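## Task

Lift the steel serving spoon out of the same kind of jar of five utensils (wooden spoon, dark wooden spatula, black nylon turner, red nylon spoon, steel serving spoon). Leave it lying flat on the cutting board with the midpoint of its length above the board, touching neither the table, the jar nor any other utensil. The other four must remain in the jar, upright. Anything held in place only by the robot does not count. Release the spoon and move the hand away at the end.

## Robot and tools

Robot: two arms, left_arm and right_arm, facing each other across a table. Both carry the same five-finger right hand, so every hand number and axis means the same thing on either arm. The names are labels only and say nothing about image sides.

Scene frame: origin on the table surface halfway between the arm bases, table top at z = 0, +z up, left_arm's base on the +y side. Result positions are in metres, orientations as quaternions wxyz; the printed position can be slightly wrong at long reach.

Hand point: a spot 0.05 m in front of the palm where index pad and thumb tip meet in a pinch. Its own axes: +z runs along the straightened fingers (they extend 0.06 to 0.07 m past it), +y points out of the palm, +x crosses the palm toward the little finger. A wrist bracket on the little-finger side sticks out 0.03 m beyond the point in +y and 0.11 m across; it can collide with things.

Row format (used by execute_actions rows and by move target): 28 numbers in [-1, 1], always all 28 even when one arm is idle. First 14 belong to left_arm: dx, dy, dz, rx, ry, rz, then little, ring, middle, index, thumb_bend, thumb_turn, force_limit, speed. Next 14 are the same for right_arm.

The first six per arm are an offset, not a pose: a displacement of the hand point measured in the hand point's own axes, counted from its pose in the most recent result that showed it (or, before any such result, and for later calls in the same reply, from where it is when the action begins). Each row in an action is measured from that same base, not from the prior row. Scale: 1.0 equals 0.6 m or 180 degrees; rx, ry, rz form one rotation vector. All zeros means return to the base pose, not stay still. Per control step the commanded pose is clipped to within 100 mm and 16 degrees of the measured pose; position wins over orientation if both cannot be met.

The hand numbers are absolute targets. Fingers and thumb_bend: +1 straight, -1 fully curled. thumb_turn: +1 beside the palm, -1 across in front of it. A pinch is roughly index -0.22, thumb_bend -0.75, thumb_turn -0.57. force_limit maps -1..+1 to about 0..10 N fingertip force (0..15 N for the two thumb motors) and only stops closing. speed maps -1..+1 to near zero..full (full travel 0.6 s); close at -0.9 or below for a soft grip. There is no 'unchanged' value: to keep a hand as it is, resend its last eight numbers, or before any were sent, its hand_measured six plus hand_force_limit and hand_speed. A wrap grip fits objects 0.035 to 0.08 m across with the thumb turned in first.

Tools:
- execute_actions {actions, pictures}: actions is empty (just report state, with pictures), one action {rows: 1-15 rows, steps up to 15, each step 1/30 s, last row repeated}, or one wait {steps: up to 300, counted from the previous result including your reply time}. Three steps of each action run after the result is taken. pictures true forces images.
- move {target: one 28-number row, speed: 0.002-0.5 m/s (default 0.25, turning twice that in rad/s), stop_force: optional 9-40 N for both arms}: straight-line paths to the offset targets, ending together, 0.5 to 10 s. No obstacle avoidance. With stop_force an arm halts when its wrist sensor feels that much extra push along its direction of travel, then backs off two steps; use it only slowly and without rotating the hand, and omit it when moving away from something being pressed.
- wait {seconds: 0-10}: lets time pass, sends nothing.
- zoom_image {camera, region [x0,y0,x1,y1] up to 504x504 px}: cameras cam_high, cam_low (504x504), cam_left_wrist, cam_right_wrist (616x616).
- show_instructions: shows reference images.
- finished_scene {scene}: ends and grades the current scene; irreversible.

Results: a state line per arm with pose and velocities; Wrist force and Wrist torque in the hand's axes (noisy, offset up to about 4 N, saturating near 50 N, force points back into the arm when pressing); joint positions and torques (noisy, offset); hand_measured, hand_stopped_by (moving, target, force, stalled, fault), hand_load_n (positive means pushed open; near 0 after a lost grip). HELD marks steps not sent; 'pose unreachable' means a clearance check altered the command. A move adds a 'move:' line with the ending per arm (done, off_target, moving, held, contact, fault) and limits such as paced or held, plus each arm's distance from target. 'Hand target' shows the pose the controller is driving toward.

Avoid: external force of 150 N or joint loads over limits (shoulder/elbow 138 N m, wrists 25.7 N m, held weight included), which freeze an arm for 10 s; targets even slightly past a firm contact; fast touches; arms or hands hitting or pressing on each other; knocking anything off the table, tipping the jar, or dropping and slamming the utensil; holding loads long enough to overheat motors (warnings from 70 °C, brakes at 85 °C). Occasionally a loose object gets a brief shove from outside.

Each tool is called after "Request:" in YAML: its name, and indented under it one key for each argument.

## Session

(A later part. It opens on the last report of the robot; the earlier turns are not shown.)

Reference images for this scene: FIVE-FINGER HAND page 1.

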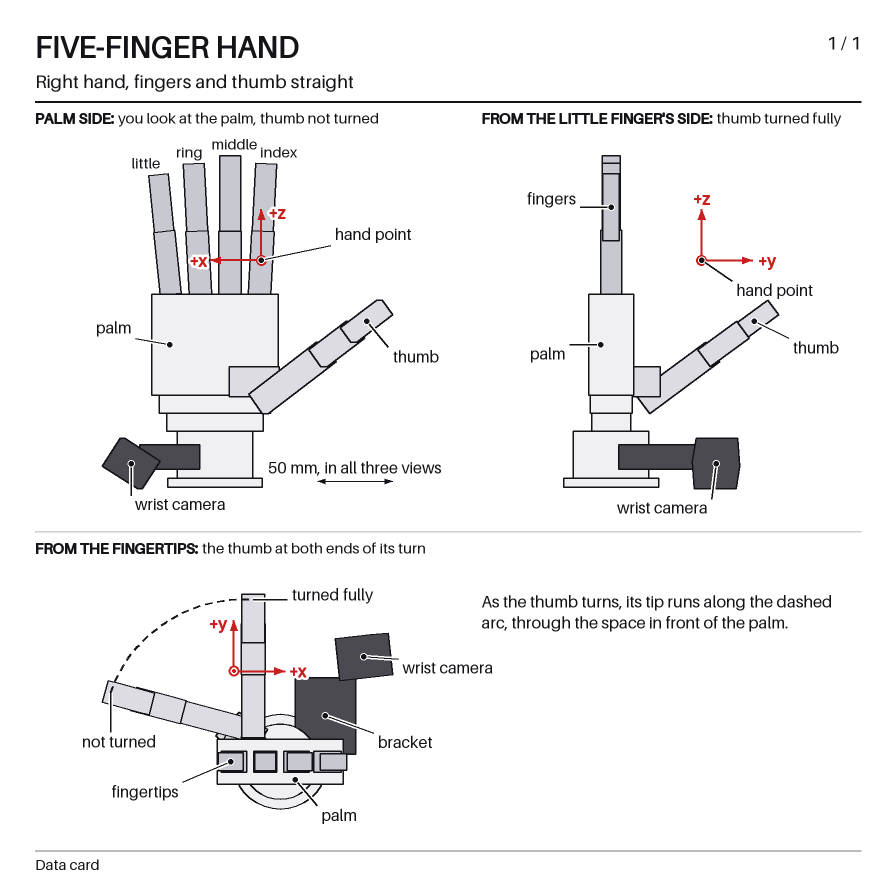

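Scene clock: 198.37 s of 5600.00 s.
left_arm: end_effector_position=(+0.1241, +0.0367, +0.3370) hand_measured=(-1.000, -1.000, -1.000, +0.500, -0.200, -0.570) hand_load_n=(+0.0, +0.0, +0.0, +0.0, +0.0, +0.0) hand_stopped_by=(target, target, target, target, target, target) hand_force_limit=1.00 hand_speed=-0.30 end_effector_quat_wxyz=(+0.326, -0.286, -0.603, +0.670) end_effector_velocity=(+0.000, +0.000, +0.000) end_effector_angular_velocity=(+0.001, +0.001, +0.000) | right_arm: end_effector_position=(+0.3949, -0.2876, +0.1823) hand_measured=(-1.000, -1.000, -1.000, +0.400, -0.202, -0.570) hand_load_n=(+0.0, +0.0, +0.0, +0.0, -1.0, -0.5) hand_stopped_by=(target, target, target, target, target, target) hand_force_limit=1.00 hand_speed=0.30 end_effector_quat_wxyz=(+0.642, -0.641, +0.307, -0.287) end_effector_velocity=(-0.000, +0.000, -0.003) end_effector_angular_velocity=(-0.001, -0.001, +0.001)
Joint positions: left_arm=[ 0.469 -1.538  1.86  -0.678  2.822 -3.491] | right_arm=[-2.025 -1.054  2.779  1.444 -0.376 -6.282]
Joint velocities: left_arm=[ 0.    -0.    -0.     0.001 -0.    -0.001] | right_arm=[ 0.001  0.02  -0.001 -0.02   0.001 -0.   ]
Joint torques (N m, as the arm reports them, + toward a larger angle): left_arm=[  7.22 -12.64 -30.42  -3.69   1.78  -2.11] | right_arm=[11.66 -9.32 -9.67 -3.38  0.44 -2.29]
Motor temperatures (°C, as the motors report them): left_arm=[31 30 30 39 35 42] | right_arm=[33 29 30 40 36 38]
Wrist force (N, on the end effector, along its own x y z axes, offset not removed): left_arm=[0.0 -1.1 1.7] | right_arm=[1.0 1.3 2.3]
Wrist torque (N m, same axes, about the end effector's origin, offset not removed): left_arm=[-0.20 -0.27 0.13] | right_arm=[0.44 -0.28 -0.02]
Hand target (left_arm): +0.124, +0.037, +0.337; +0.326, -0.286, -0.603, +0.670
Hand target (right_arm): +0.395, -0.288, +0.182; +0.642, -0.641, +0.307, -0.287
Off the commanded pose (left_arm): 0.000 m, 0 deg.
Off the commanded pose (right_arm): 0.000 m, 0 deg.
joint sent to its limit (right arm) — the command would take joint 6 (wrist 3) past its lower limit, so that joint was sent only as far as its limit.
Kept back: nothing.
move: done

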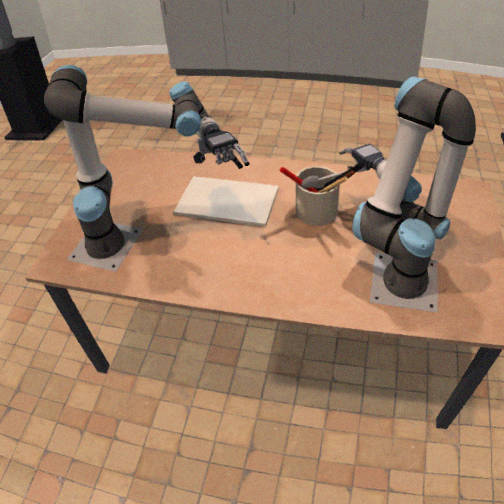

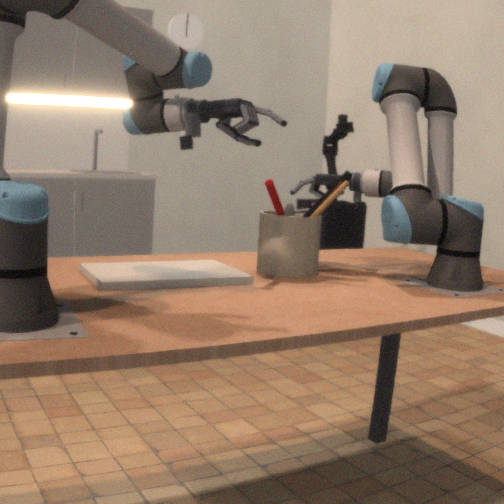

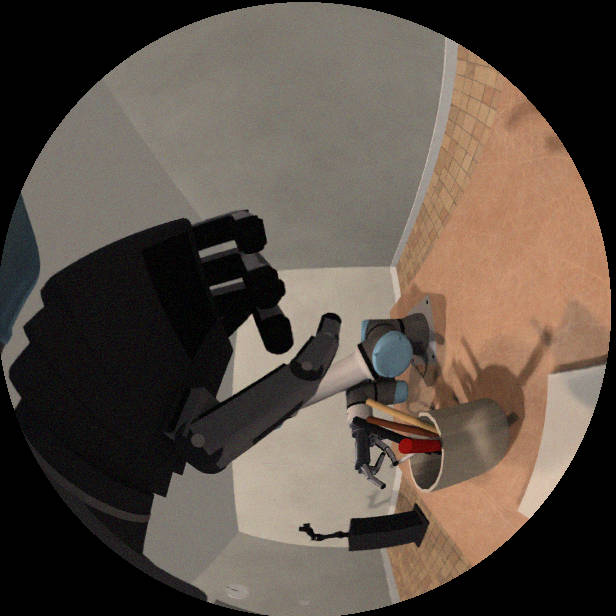

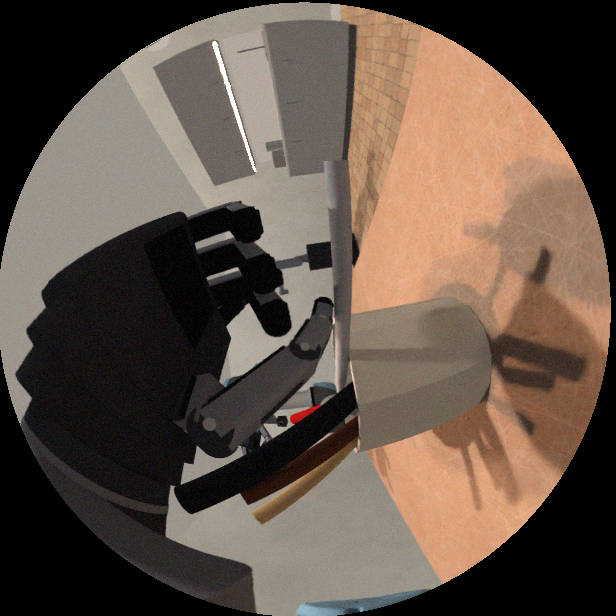

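Request:
move:
  target: [0,0,0,0,0,0,-1,-1,-1,0.5,-0.2,-0.57,1,-0.3, 0,-0.02,-0.04,0,0,0,-1,-1,-1,0.4,-0.2,-0.57,1,0.3]
  speed: 0.03

Request:
move:
  target: [0,0,0,0,0,0,-1,-1,-1,0.5,-0.2,-0.57,1,-0.3, 0,0.05,0,0,0,0,-1,-1,-1,0.4,-0.2,-0.57,1,0.3]
  speed: 0.02
  stop_force: 9

Request:
zoom_image:
  camera: "cam_left_wrist"
  region: [300,380,460,520]

Scene clock: 199.73 s of 5600.00 s.
left_arm: end_effector_position=(+0.1241, +0.0367, +0.3370) hand_measured=(-1.000, -1.000, -1.000, +0.500, -0.200, -0.570) hand_load_n=(+0.0, +0.0, +0.0, +0.0, +0.0, +0.0) hand_stopped_by=(target, target, target, target, target, target) hand_force_limit=1.00 hand_speed=-0.30 end_effector_quat_wxyz=(+0.326, -0.286, -0.603, +0.670) end_effector_velocity=(+0.001, +0.000, -0.001) end_effector_angular_velocity=(+0.002, +0.001, +0.000) | right_arm: end_effector_position=(+0.3939, -0.2885, +0.1828) hand_measured=(-1.000, -1.000, -1.000, +0.400, -0.202, -0.570) hand_load_n=(+0.0, +0.0, +0.0, +0.0, -0.5, +0.0) hand_stopped_by=(target, target, target, target, target, target) hand_force_limit=1.00 hand_speed=0.30 end_effector_quat_wxyz=(+0.642, -0.641, +0.307, -0.287) end_effector_velocity=(+0.000, +0.000, +0.000) end_effector_angular_velocity=(+0.001, +0.000, +0.001)
Joint positions: left_arm=[ 0.469 -1.538  1.86  -0.678  2.822 -3.491] | right_arm=[-2.034 -1.055  2.783  1.44  -0.368 -6.282]
Joint velocities: left_arm=[ 0.001  0.001 -0.     0.001  0.001 -0.   ] | right_arm=[-0.    -0.    -0.001  0.     0.001  0.002]
Joint torques (N m, as the arm reports them, + toward a larger angle): left_arm=[  7.64 -12.84 -30.32  -3.79   1.74  -2.12] | right_arm=[ 12.62 -17.2   -9.04  -1.01  -1.77  -2.25]
Motor temperatures (°C, as the motors report them): left_arm=[31 30 30 39 35 42] | right_arm=[33 29 30 40 36 38]
Wrist force (N, on the end effector, along its own x y z axes, offset not removed): left_arm=[-0.5 -0.8 2.1] | right_arm=[0.3 -0.1 0.6]
Wrist torque (N m, same axes, about the end effector's origin, offset not removed): left_arm=[-0.21 -0.24 0.04] | right_arm=[0.30 -0.20 0.08]
Hand target (left_arm): +0.124, +0.037, +0.337; +0.326, -0.286, -0.603, +0.670
Hand target (right_arm): +0.394, -0.288, +0.183; +0.642, -0.641, +0.307, -0.287
Off the commanded pose (left_arm): 0.000 m, 0 deg.
Off the commanded pose (right_arm): 0.025 m, 0 deg.
joint sent to its limit (right arm) — the command would take joint 6 (wrist 3) past its lower limit, so that joint was sent only as far as its limit.
Kept back: nothing.
move: held (right_arm); limits=held; held on 28 of 34 steps (right_arm), including the last (right_arm)
pose unreachable (right arm): on one or more control steps of this call this arm could not follow its commanded pose, so it was not sent that pose on those steps. On the call's last step it was still not sent that pose. It may still have moved: this result reports where it is.
cause: the commanded pose would bring two parts of the arm too close to each other (joints 3 (elbow) to 5 (wrist 2) lie between them).

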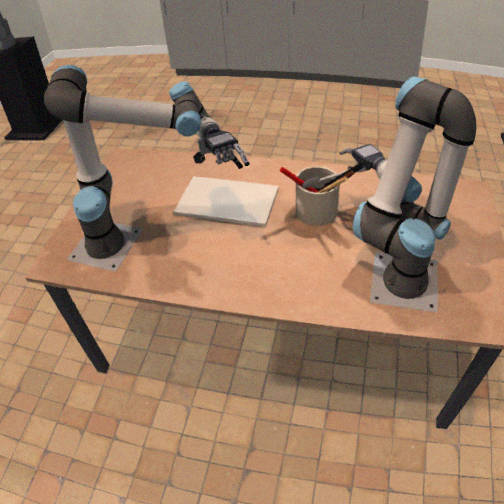

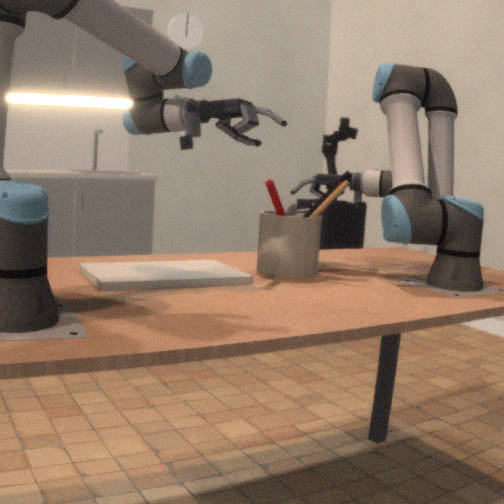

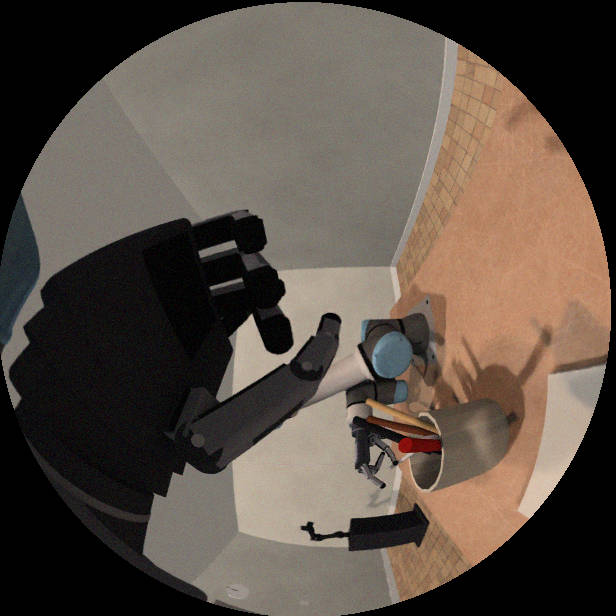

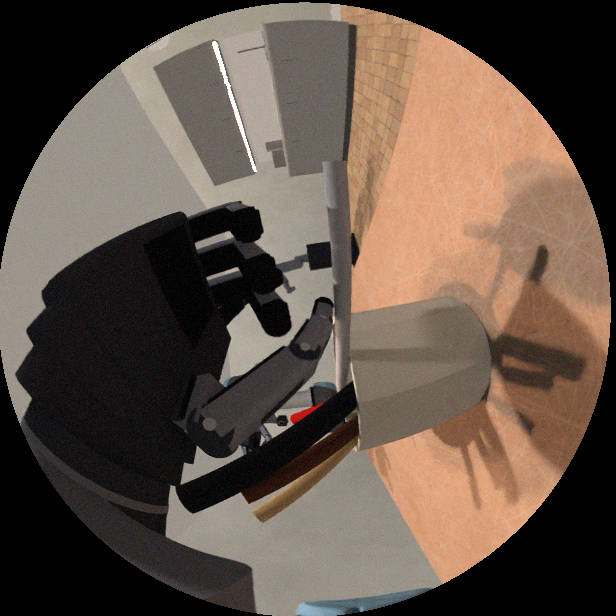

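Scene clock: 201.70 s of 5600.00 s.
left_arm: end_effector_position=(+0.1241, +0.0367, +0.3370) hand_measured=(-1.000, -1.000, -1.000, +0.500, -0.200, -0.570) hand_load_n=(+0.0, +0.0, +0.0, +0.0, +0.0, +0.0) hand_stopped_by=(target, target, target, target, target, target) hand_force_limit=1.00 hand_speed=-0.30 end_effector_quat_wxyz=(+0.326, -0.286, -0.603, +0.670) end_effector_velocity=(-0.001, +0.000, -0.000) end_effector_angular_velocity=(-0.001, -0.001, -0.002) | right_arm: end_effector_position=(+0.3938, -0.2885, +0.1804) hand_measured=(-1.000, -1.000, -1.000, +0.400, -0.200, -0.570) hand_load_n=(+0.0, +0.0, +0.0, +0.0, -0.5, +0.0) hand_stopped_by=(target, target, target, target, target, target) hand_force_limit=1.00 hand_speed=0.30 end_effector_quat_wxyz=(+0.642, -0.641, +0.307, -0.287) end_effector_velocity=(+0.000, -0.000, -0.000) end_effector_angular_velocity=(-0.001, -0.001, -0.001)
Joint positions: left_arm=[ 0.469 -1.538  1.86  -0.678  2.822 -3.491] | right_arm=[-2.033 -1.039  2.782  1.425 -0.368 -6.282]
Joint velocities: left_arm=[-0.001 -0.001  0.001 -0.001  0.001  0.   ] | right_arm=[-0.001 -0.    -0.     0.     0.    -0.001]
Joint torques (N m, as the arm reports them, + toward a larger angle): left_arm=[  6.92 -12.84 -30.34  -3.8    1.81  -2.11] | right_arm=[  5.15 -28.24   5.39   1.89  -1.    -2.13]
Motor temperatures (°C, as the motors report them): left_arm=[31 30 30 39 35 42] | right_arm=[33 29 30 40 36 38]
Wrist force (N, on the end effector, along its own x y z axes, offset not removed): left_arm=[-1.1 -1.0 0.4] | right_arm=[0.0 0.9 1.9]
Wrist torque (N m, same axes, about the end effector's origin, offset not removed): left_arm=[-0.08 -0.04 -0.02] | right_arm=[0.37 -0.18 0.04]
Hand target (left_arm): +0.124, +0.037, +0.337; +0.326, -0.286, -0.603, +0.670
Hand target (right_arm): +0.394, -0.288, +0.180; +0.642, -0.641, +0.307, -0.287
Off the commanded pose (left_arm): 0.000 m, 0 deg.
Off the commanded pose (right_arm): 0.028 m, 0 deg.
joint sent to its limit (right arm) — the command would take joint 6 (wrist 3) past its lower limit, so that joint was sent only as far as its limit.
Kept back: nothing.
move: held (right_arm); limits=held; held on 39 of 52 steps (right_arm), including the last (right_arm)
pose unreachable (right arm): on one or more control steps of this call this arm could not follow its commanded pose, so it was not sent that pose on those steps. On the call's last step it was still not sent that pose. It may still have moved: this result reports where it is.
cause: the commanded pose would bring two parts of the arm too close to each other (joints 3 (elbow) to 5 (wrist 2) lie between them).

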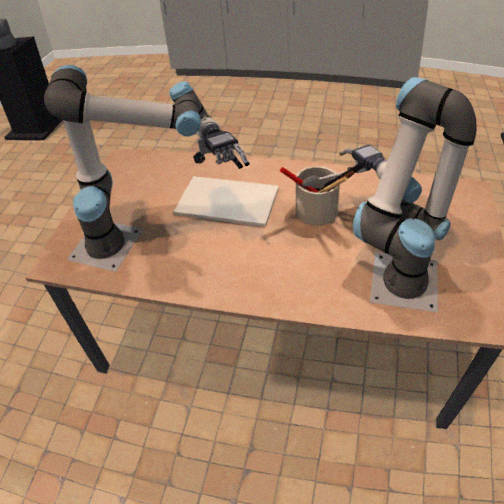

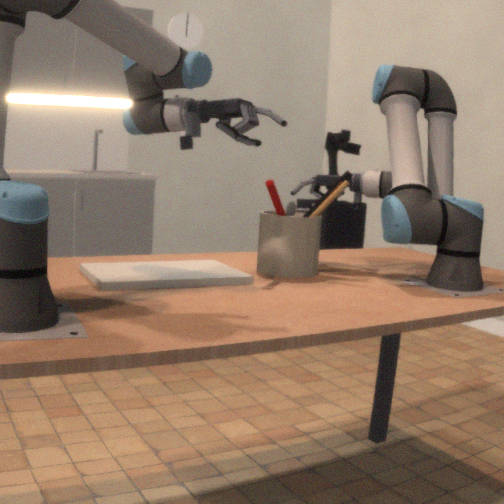

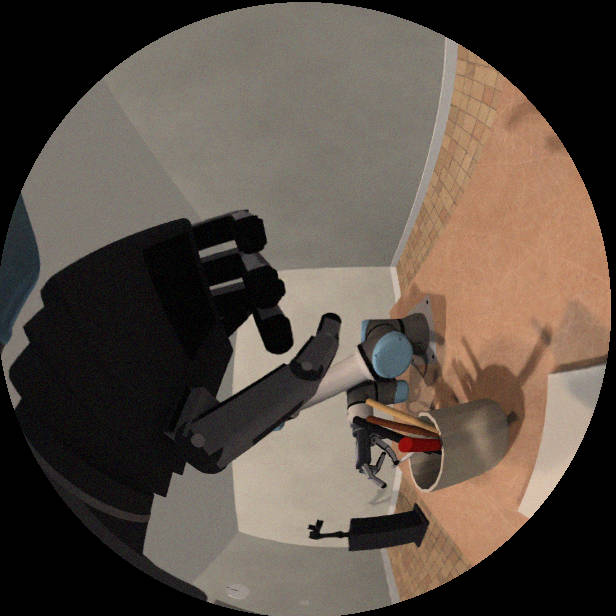

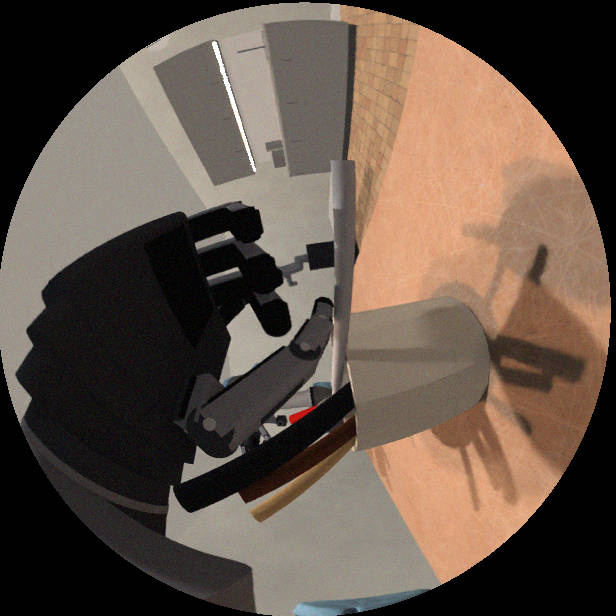

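Region (300, 380, 460, 520) of cam_left_wrist's 616x616 image, scaled by 3.150, with more detail than that image has; it fills the top 441 rows of this view, and the rest is white.

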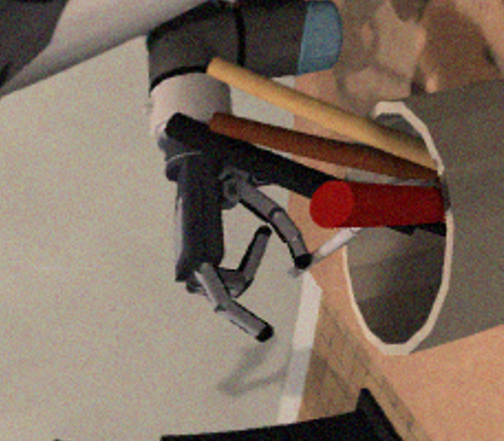

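Request:
move:
  target: [0,0,0,0,0,0,-1,-1,-1,0.5,-0.2,-0.57,1,-0.3, -0.035,-0.03,0,0,0,0,-1,-1,-1,0.4,-0.2,-0.57,1,0.3]
  speed: 0.03

Request:
move:
  target: [0,0,0,0,0,0,-1,-1,-1,0.5,-0.2,-0.57,1,-0.3, 0,0,-0.05,0,0,0,-1,-1,-1,0.4,-0.2,-0.57,1,0.3]
  speed: 0.03

Request:
move:
  target: [0,0,0,0,0,0,-1,-1,-1,0.5,-0.2,-0.57,1,-0.3, 0,0.06,0,0,0,0,-1,-1,-1,0.4,-0.2,-0.57,1,0.3]
  speed: 0.02
  stop_force: 9

Request:
zoom_image:
  camera: "cam_left_wrist"
  region: [300,380,460,520]

Scene clock: 203.20 s of 5600.00 s.
left_arm: end_effector_position=(+0.1241, +0.0367, +0.3370) hand_measured=(-1.000, -1.000, -1.000, +0.500, -0.200, -0.570) hand_load_n=(+0.0, +0.0, +0.0, +0.0, +0.0, +0.0) hand_stopped_by=(target, target, target, target, target, target) hand_force_limit=1.00 hand_speed=-0.30 end_effector_quat_wxyz=(+0.326, -0.286, -0.603, +0.670) end_effector_velocity=(-0.001, -0.000, -0.000) end_effector_angular_velocity=(+0.001, +0.001, -0.002) | right_arm: end_effector_position=(+0.3926, -0.2870, +0.1820) hand_measured=(-1.000, -1.000, -1.000, +0.400, -0.200, -0.570) hand_load_n=(+0.0, +0.0, +0.0, +0.0, -0.5, +0.0) hand_stopped_by=(target, target, target, target, target, target) hand_force_limit=1.00 hand_speed=0.30 end_effector_quat_wxyz=(+0.643, -0.641, +0.307, -0.287) end_effector_velocity=(-0.000, +0.000, -0.000) end_effector_angular_velocity=(+0.001, +0.001, +0.000)
Joint positions: left_arm=[ 0.469 -1.538  1.86  -0.678  2.822 -3.491] | right_arm=[-2.029 -1.048  2.786  1.43  -0.372 -6.281]
Joint velocities: left_arm=[-0.002  0.     0.    -0.001 -0.    -0.002] | right_arm=[ 0.  0.  0. -0.  0.  0.]
Joint torques (N m, as the arm reports them, + toward a larger angle): left_arm=[  7.06 -12.87 -30.47  -3.65   1.8   -2.1 ] | right_arm=[ 3.53 -7.63 -1.96 -1.09  0.63  1.58]
Motor temperatures (°C, as the motors report them): left_arm=[31 30 30 39 35 42] | right_arm=[33 29 30 40 36 38]
Wrist force (N, on the end effector, along its own x y z axes, offset not removed): left_arm=[-0.1 -2.2 0.2] | right_arm=[1.4 1.9 2.0]
Wrist torque (N m, same axes, about the end effector's origin, offset not removed): left_arm=[-0.27 -0.19 0.03] | right_arm=[0.53 -0.46 0.17]
Hand target (left_arm): +0.124, +0.037, +0.337; +0.326, -0.286, -0.603, +0.670
Hand target (right_arm): +0.393, -0.287, +0.182; +0.643, -0.641, +0.307, -0.287
Off the commanded pose (left_arm): 0.000 m, 0 deg.
Off the commanded pose (right_arm): 0.025 m, 0 deg.
Kept back: nothing.
move: held (right_arm); limits=held; held on 24 of 35 steps (right_arm), including the last (right_arm)
pose unreachable (right arm): on one or more control steps of this call this arm could not follow its commanded pose, so it was not sent that pose on those steps. On the call's last step it was still not sent that pose. It may still have moved: this result reports where it is.
cause: the commanded pose would bring two parts of the arm too close to each other (joints 3 (elbow) to 5 (wrist 2) lie between them).

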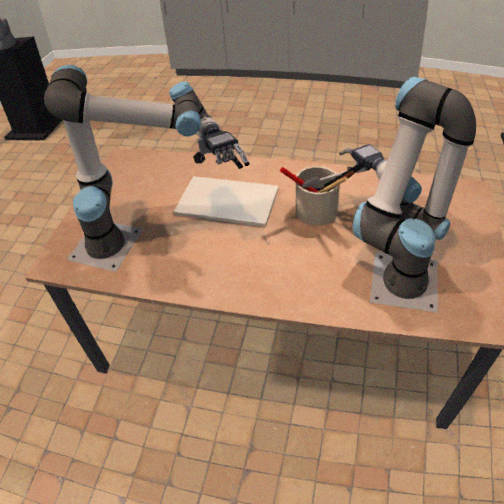

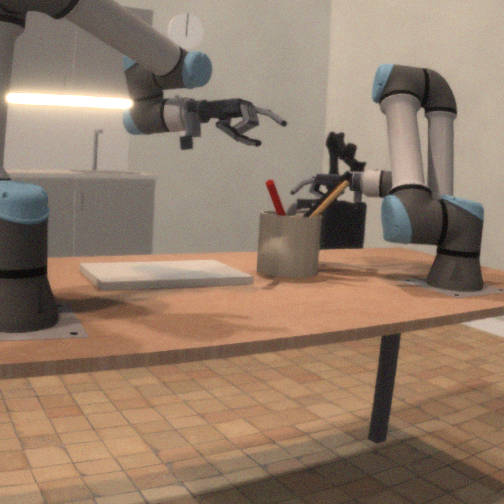

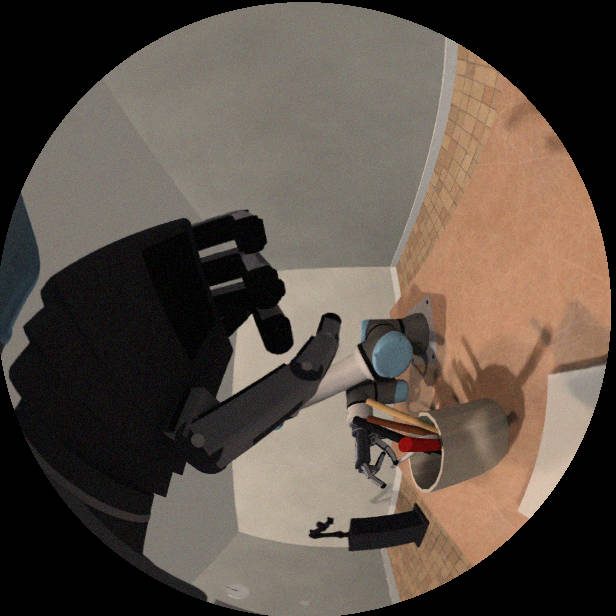

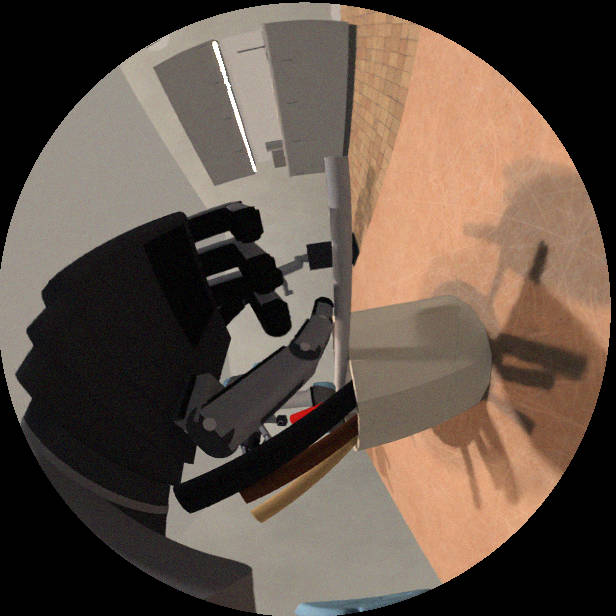

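Scene clock: 204.67 s of 5600.00 s.
left_arm: end_effector_position=(+0.1241, +0.0367, +0.3370) hand_measured=(-1.000, -1.000, -1.000, +0.500, -0.200, -0.570) hand_load_n=(+0.0, +0.0, +0.0, +0.0, +0.0, +0.0) hand_stopped_by=(target, target, target, target, target, target) hand_force_limit=1.00 hand_speed=-0.30 end_effector_quat_wxyz=(+0.326, -0.286, -0.603, +0.670) end_effector_velocity=(+0.001, +0.000, -0.000) end_effector_angular_velocity=(+0.001, +0.000, +0.002) | right_arm: end_effector_position=(+0.3926, -0.2870, +0.1820) hand_measured=(-1.000, -1.000, -1.000, +0.400, -0.200, -0.570) hand_load_n=(+0.0, +0.0, +0.0, +0.0, -0.5, +0.0) hand_stopped_by=(target, target, target, target, target, target) hand_force_limit=1.00 hand_speed=0.30 end_effector_quat_wxyz=(+0.643, -0.641, +0.307, -0.287) end_effector_velocity=(-0.000, +0.000, +0.000) end_effector_angular_velocity=(+0.000, +0.000, +0.002)
Joint positions: left_arm=[ 0.469 -1.538  1.86  -0.678  2.822 -3.491] | right_arm=[-2.029 -1.048  2.786  1.43  -0.372 -6.281]
Joint velocities: left_arm=[ 0.001 -0.     0.     0.001 -0.     0.   ] | right_arm=[ 0.001 -0.     0.     0.     0.001  0.   ]
Joint torques (N m, as the arm reports them, + toward a larger angle): left_arm=[  7.12 -12.62 -29.55  -3.81   1.77  -2.06] | right_arm=[ 1.56 -7.33 -6.15 -1.85  1.37  1.54]
Motor temperatures (°C, as the motors report them): left_arm=[31 30 30 39 35 42] | right_arm=[33 29 30 40 36 38]
Wrist force (N, on the end effector, along its own x y z axes, offset not removed): left_arm=[-0.5 -1.2 2.6] | right_arm=[0.3 0.2 2.3]
Wrist torque (N m, same axes, about the end effector's origin, offset not removed): left_arm=[-0.28 -0.26 0.05] | right_arm=[0.28 -0.27 -0.02]
Hand target (left_arm): +0.124, +0.037, +0.337; +0.326, -0.286, -0.603, +0.670
Hand target (right_arm): +0.393, -0.287, +0.182; +0.643, -0.641, +0.307, -0.287
Off the commanded pose (left_arm): 0.000 m, 0 deg.
Off the commanded pose (right_arm): 0.030 m, 0 deg.
Kept back: nothing.
move: held (right_arm); limits=held; held on 36 of 37 steps (right_arm), including the last (right_arm)
pose unreachable (right arm): on one or more control steps of this call this arm could not follow its commanded pose, so it was not sent that pose on those steps. On the call's last step it was still not sent that pose. It may still have moved: this result reports where it is.
cause: the commanded pose would bring two parts of the arm too close to each other (joints 3 (elbow) to 5 (wrist 2) lie between them).

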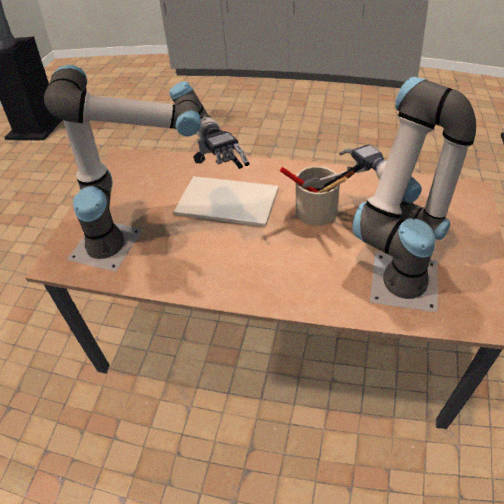

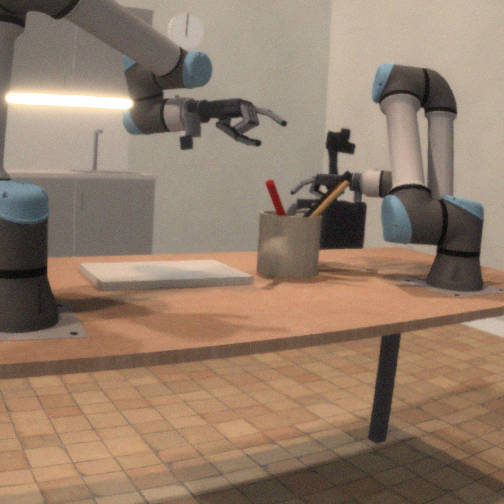

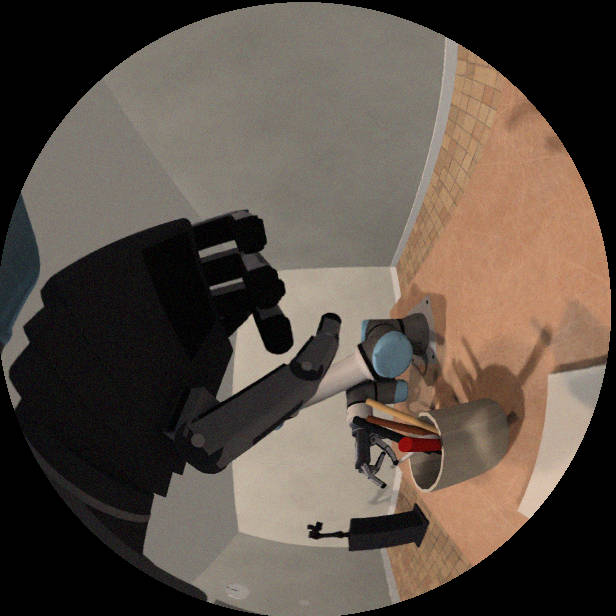

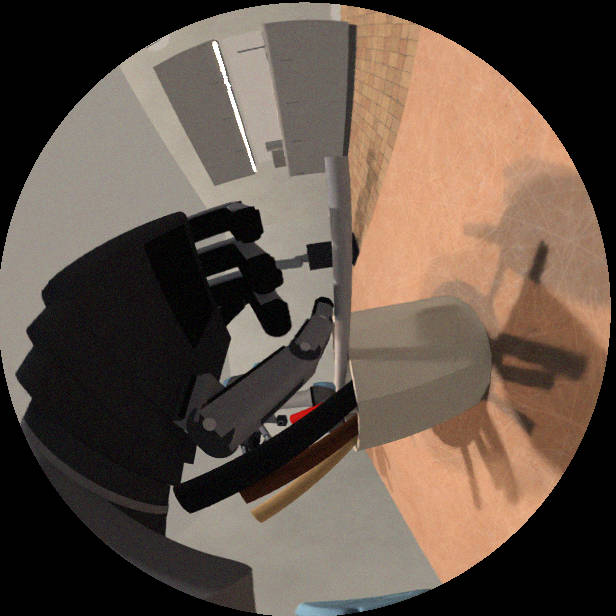

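Scene clock: 206.93 s of 5600.00 s.
left_arm: end_effector_position=(+0.1241, +0.0367, +0.3370) hand_measured=(-1.000, -1.000, -1.000, +0.500, -0.200, -0.570) hand_load_n=(+0.0, +0.0, +0.0, +0.0, +0.0, +0.0) hand_stopped_by=(target, target, target, target, target, target) hand_force_limit=1.00 hand_speed=-0.30 end_effector_quat_wxyz=(+0.326, -0.286, -0.603, +0.670) end_effector_velocity=(-0.000, -0.000, +0.000) end_effector_angular_velocity=(+0.000, +0.001, -0.001) | right_arm: end_effector_position=(+0.3926, -0.2870, +0.1818) hand_measured=(-1.000, -1.000, -1.000, +0.400, -0.200, -0.570) hand_load_n=(+0.0, +0.0, +0.0, +0.0, -1.0, +0.0) hand_stopped_by=(target, target, target, target, target, target) hand_force_limit=1.00 hand_speed=0.30 end_effector_quat_wxyz=(+0.643, -0.641, +0.307, -0.287) end_effector_velocity=(+0.000, -0.001, +0.000) end_effector_angular_velocity=(-0.001, -0.001, -0.002)
Joint positions: left_arm=[ 0.469 -1.538  1.86  -0.678  2.822 -3.491] | right_arm=[-2.029 -1.047  2.786  1.429 -0.372 -6.281]
Joint velocities: left_arm=[-0.001 -0.     0.    -0.001 -0.    -0.002] | right_arm=[-0.001 -0.    -0.     0.    -0.001 -0.001]
Joint torques (N m, as the arm reports them, + toward a larger angle): left_arm=[  7.23 -12.5  -29.74  -3.78   1.77  -2.08] | right_arm=[  1.89 -22.56  -8.05  -0.6    1.36   0.93]
Motor temperatures (°C, as the motors report them): left_arm=[31 30 30 39 35 42] | right_arm=[33 29 30 40 36 38]
Wrist force (N, on the end effector, along its own x y z axes, offset not removed): left_arm=[-0.8 -0.1 1.2] | right_arm=[2.0 0.4 2.1]
Wrist torque (N m, same axes, about the end effector's origin, offset not removed): left_arm=[-0.01 -0.19 0.05] | right_arm=[0.29 -0.58 0.16]
Hand target (left_arm): +0.124, +0.037, +0.337; +0.326, -0.286, -0.603, +0.670
Hand target (right_arm): +0.393, -0.287, +0.182; +0.643, -0.641, +0.307, -0.287
Off the commanded pose (left_arm): 0.000 m, 0 deg.
Off the commanded pose (right_arm): 0.036 m, 0 deg.
Kept back: nothing.
move: held (right_arm); limits=held; held on 55 of 61 steps (right_arm), including the last (right_arm)
pose unreachable (right arm): on one or more control steps of this call this arm could not follow its commanded pose, so it was not sent that pose on those steps. On the call's last step it was still not sent that pose. It may still have moved: this result reports where it is.
cause: the commanded pose would bring two parts of the arm too close to each other (joints 3 (elbow) to 5 (wrist 2) lie between them).

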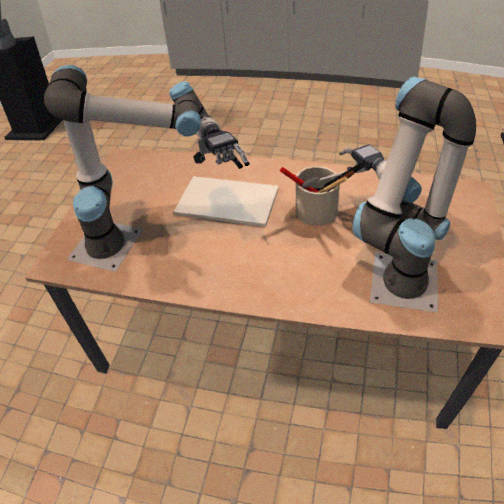

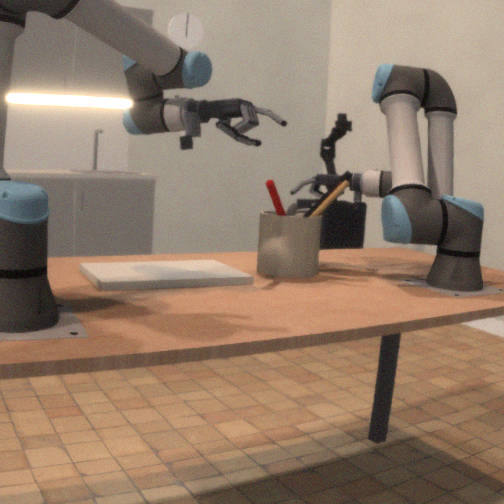

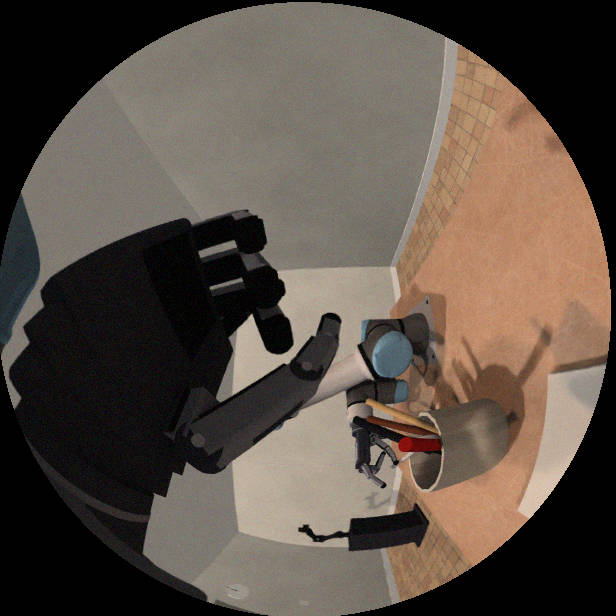

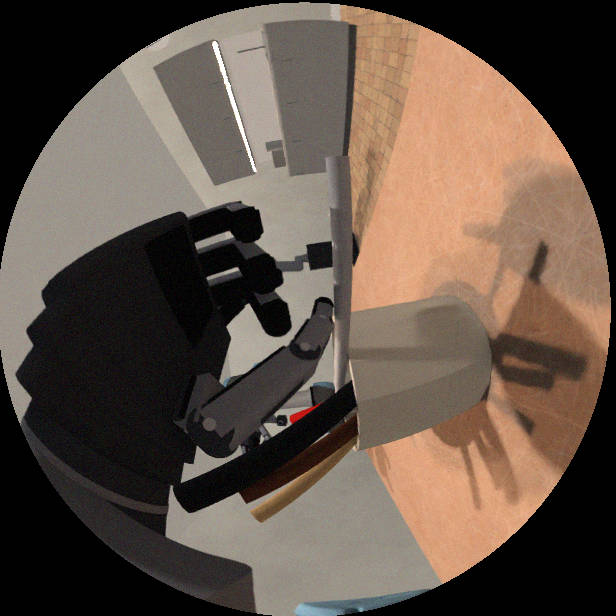

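Region (300, 380, 460, 520) of cam_left_wrist's 616x616 image, scaled by 3.150, with more detail than that image has; it fills the top 441 rows of this view, and the rest is white.

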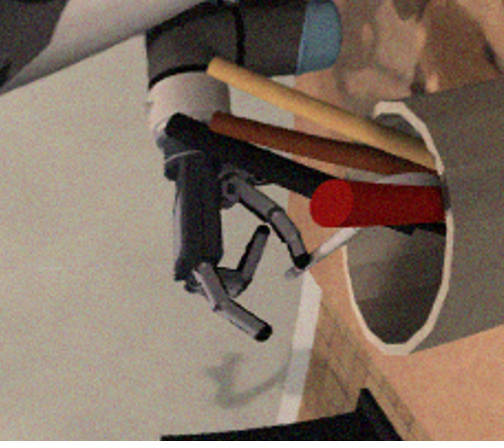

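Request:
move:
  target: [0,0,0,0,0,0,-1,-1,-1,0.5,-0.2,-0.57,1,-0.3, 0,-0.07,0.05,0,0,0,-1,-1,-1,0.4,-0.2,-0.57,1,0.3]
  speed: 0.04

Request:
move:
  target: [0,0,0,0,0,0,-1,-1,-1,0.5,-0.2,-0.57,1,-0.3, 0,0,0,-0.167,0,0,-1,-1,-1,0.4,-0.2,-0.57,1,0.3]
  speed: 0.15

Scene clock: 209.20 s of 5600.00 s.
left_arm: end_effector_position=(+0.1241, +0.0367, +0.3370) hand_measured=(-1.000, -1.000, -1.000, +0.500, -0.200, -0.570) hand_load_n=(+0.0, +0.0, +0.0, +0.0, +0.0, +0.0) hand_stopped_by=(target, target, target, target, target, target) hand_force_limit=1.00 hand_speed=-0.30 end_effector_quat_wxyz=(+0.326, -0.286, -0.603, +0.670) end_effector_velocity=(+0.000, -0.000, -0.001) end_effector_angular_velocity=(+0.002, +0.000, -0.001) | right_arm: end_effector_position=(+0.4162, -0.2684, +0.2231) hand_measured=(-1.000, -1.000, -1.000, +0.400, -0.200, -0.570) hand_load_n=(+0.0, +0.0, +0.0, +0.0, +0.0, +0.0) hand_stopped_by=(target, target, target, target, target, target) hand_force_limit=1.00 hand_speed=0.30 end_effector_quat_wxyz=(+0.643, -0.640, +0.307, -0.287) end_effector_velocity=(+0.002, +0.001, +0.002) end_effector_angular_velocity=(-0.008, +0.008, -0.002)
Joint positions: left_arm=[ 0.469 -1.538  1.86  -0.678  2.822 -3.491] | right_arm=[-1.871 -1.292  2.692  1.756 -0.53  -6.269]
Joint velocities: left_arm=[-0.     0.002  0.    -0.001  0.001  0.   ] | right_arm=[ 0.014 -0.026 -0.004  0.053 -0.017 -0.02 ]
Joint torques (N m, as the arm reports them, + toward a larger angle): left_arm=[  7.41 -12.51 -30.24  -3.82   1.71  -2.07] | right_arm=[ 14.17 -24.58 -16.72   1.76  -1.28  -2.1 ]
Motor temperatures (°C, as the motors report them): left_arm=[31 30 30 39 35 42] | right_arm=[33 29 30 40 36 38]
Wrist force (N, on the end effector, along its own x y z axes, offset not removed): left_arm=[-0.1 -0.9 0.9] | right_arm=[1.1 1.0 2.6]
Wrist torque (N m, same axes, about the end effector's origin, offset not removed): left_arm=[-0.08 -0.27 0.09] | right_arm=[0.26 -0.38 -0.03]
Hand target (left_arm): +0.124, +0.037, +0.337; +0.326, -0.286, -0.603, +0.670
Hand target (right_arm): +0.416, -0.268, +0.223; +0.643, -0.641, +0.307, -0.287
Off the commanded pose (left_arm): 0.000 m, 0 deg.
Off the commanded pose (right_arm): 0.001 m, 0 deg.
Kept back: nothing.
move: done

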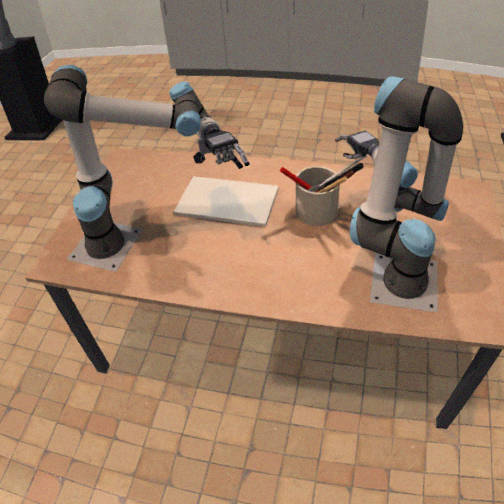

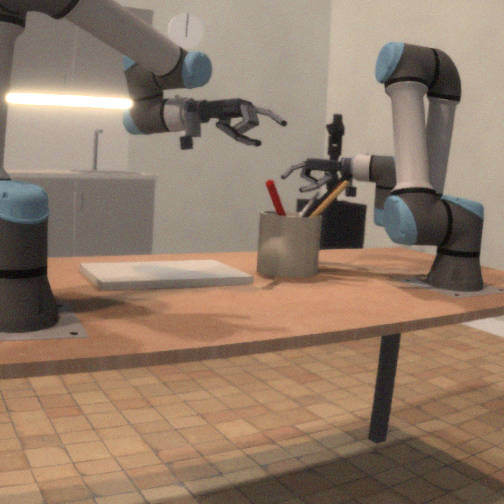

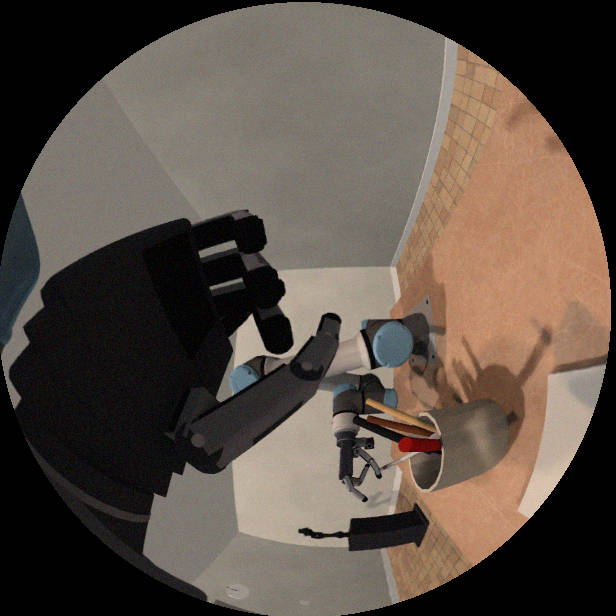

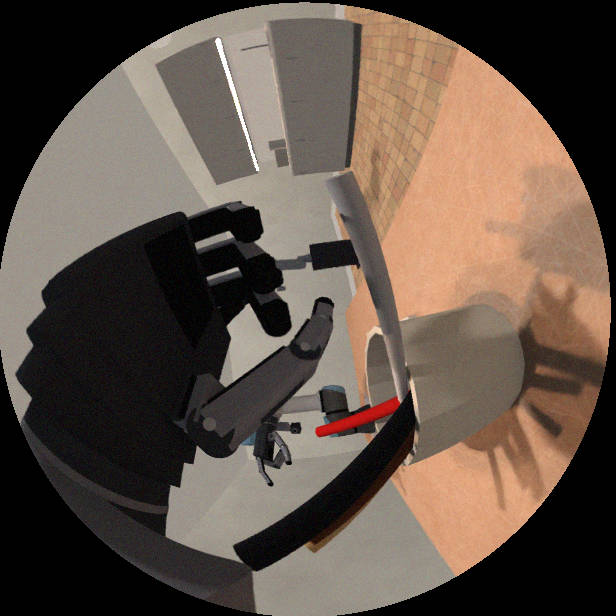

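Scene clock: 213.10 s of 5600.00 s.
left_arm: end_effector_position=(+0.1241, +0.0367, +0.3370) hand_measured=(-1.000, -1.000, -1.000, +0.500, -0.200, -0.570) hand_load_n=(+0.0, +0.0, +0.0, +0.0, +0.0, +0.0) hand_stopped_by=(target, target, target, target, target, target) hand_force_limit=1.00 hand_speed=-0.30 end_effector_quat_wxyz=(+0.326, -0.286, -0.603, +0.670) end_effector_velocity=(+0.000, +0.000, +0.000) end_effector_angular_velocity=(+0.001, +0.001, +0.000) | right_arm: end_effector_position=(+0.4164, -0.2677, +0.2231) hand_measured=(-1.000, -1.000, -1.000, +0.400, -0.200, -0.570) hand_load_n=(+0.0, +0.0, +0.0, +0.0, +0.0, +0.0) hand_stopped_by=(target, target, target, target, target, target) hand_force_limit=1.00 hand_speed=0.30 end_effector_quat_wxyz=(+0.546, -0.646, +0.483, -0.224) end_effector_velocity=(-0.000, +0.000, -0.000) end_effector_angular_velocity=(-0.017, +0.027, -0.021)
Joint positions: left_arm=[ 0.469 -1.538  1.86  -0.678  2.822 -3.491] | right_arm=[-1.698 -1.689  2.687  2.539 -0.906 -6.282]
Joint velocities: left_arm=[ 0.    -0.    -0.     0.     0.    -0.001] | right_arm=[ 0.029 -0.034 -0.012  0.07  -0.054 -0.   ]
Joint torques (N m, as the arm reports them, + toward a larger angle): left_arm=[  7.21 -12.67 -30.06  -3.79   1.67  -2.06] | right_arm=[ 13.9  -18.26 -25.28   0.54  -1.38  -2.21]
Motor temperatures (°C, as the motors report them): left_arm=[31 30 30 39 35 42] | right_arm=[33 29 30 40 36 38]
Wrist force (N, on the end effector, along its own x y z axes, offset not removed): left_arm=[-0.4 -0.8 0.2] | right_arm=[0.9 1.6 1.5]
Wrist torque (N m, same axes, about the end effector's origin, offset not removed): left_arm=[-0.03 -0.21 0.07] | right_arm=[0.32 -0.38 0.11]
Hand target (left_arm): +0.124, +0.037, +0.337; +0.326, -0.286, -0.603, +0.670
Hand target (right_arm): +0.416, -0.268, +0.223; -0.544, +0.647, -0.486, +0.224
Off the commanded pose (left_arm): 0.000 m, 0 deg.
Off the commanded pose (right_arm): 0.001 m, 23 deg; orientation clipped at the last step of the last action.
joint sent to its limit (right arm) — the command would take joint 6 (wrist 3) past its lower limit, so that joint was sent only as far as its limit.
Kept back: nothing.
move: off_target (right_arm); limits=paced

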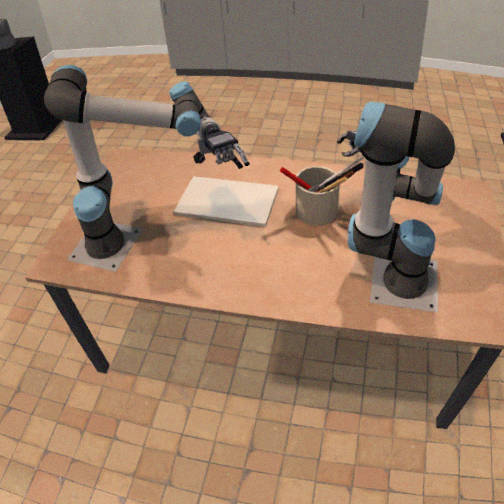

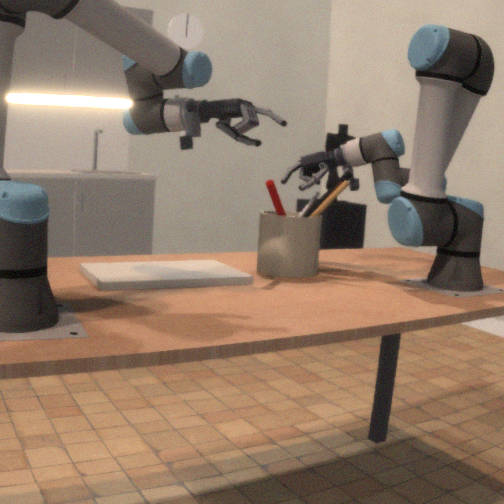

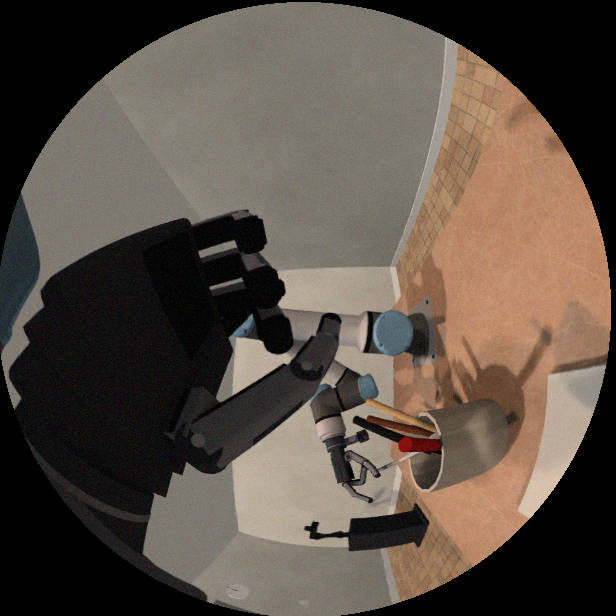

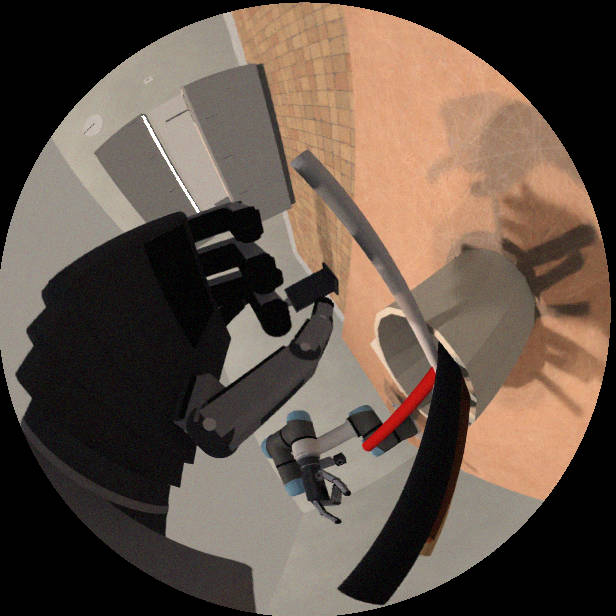

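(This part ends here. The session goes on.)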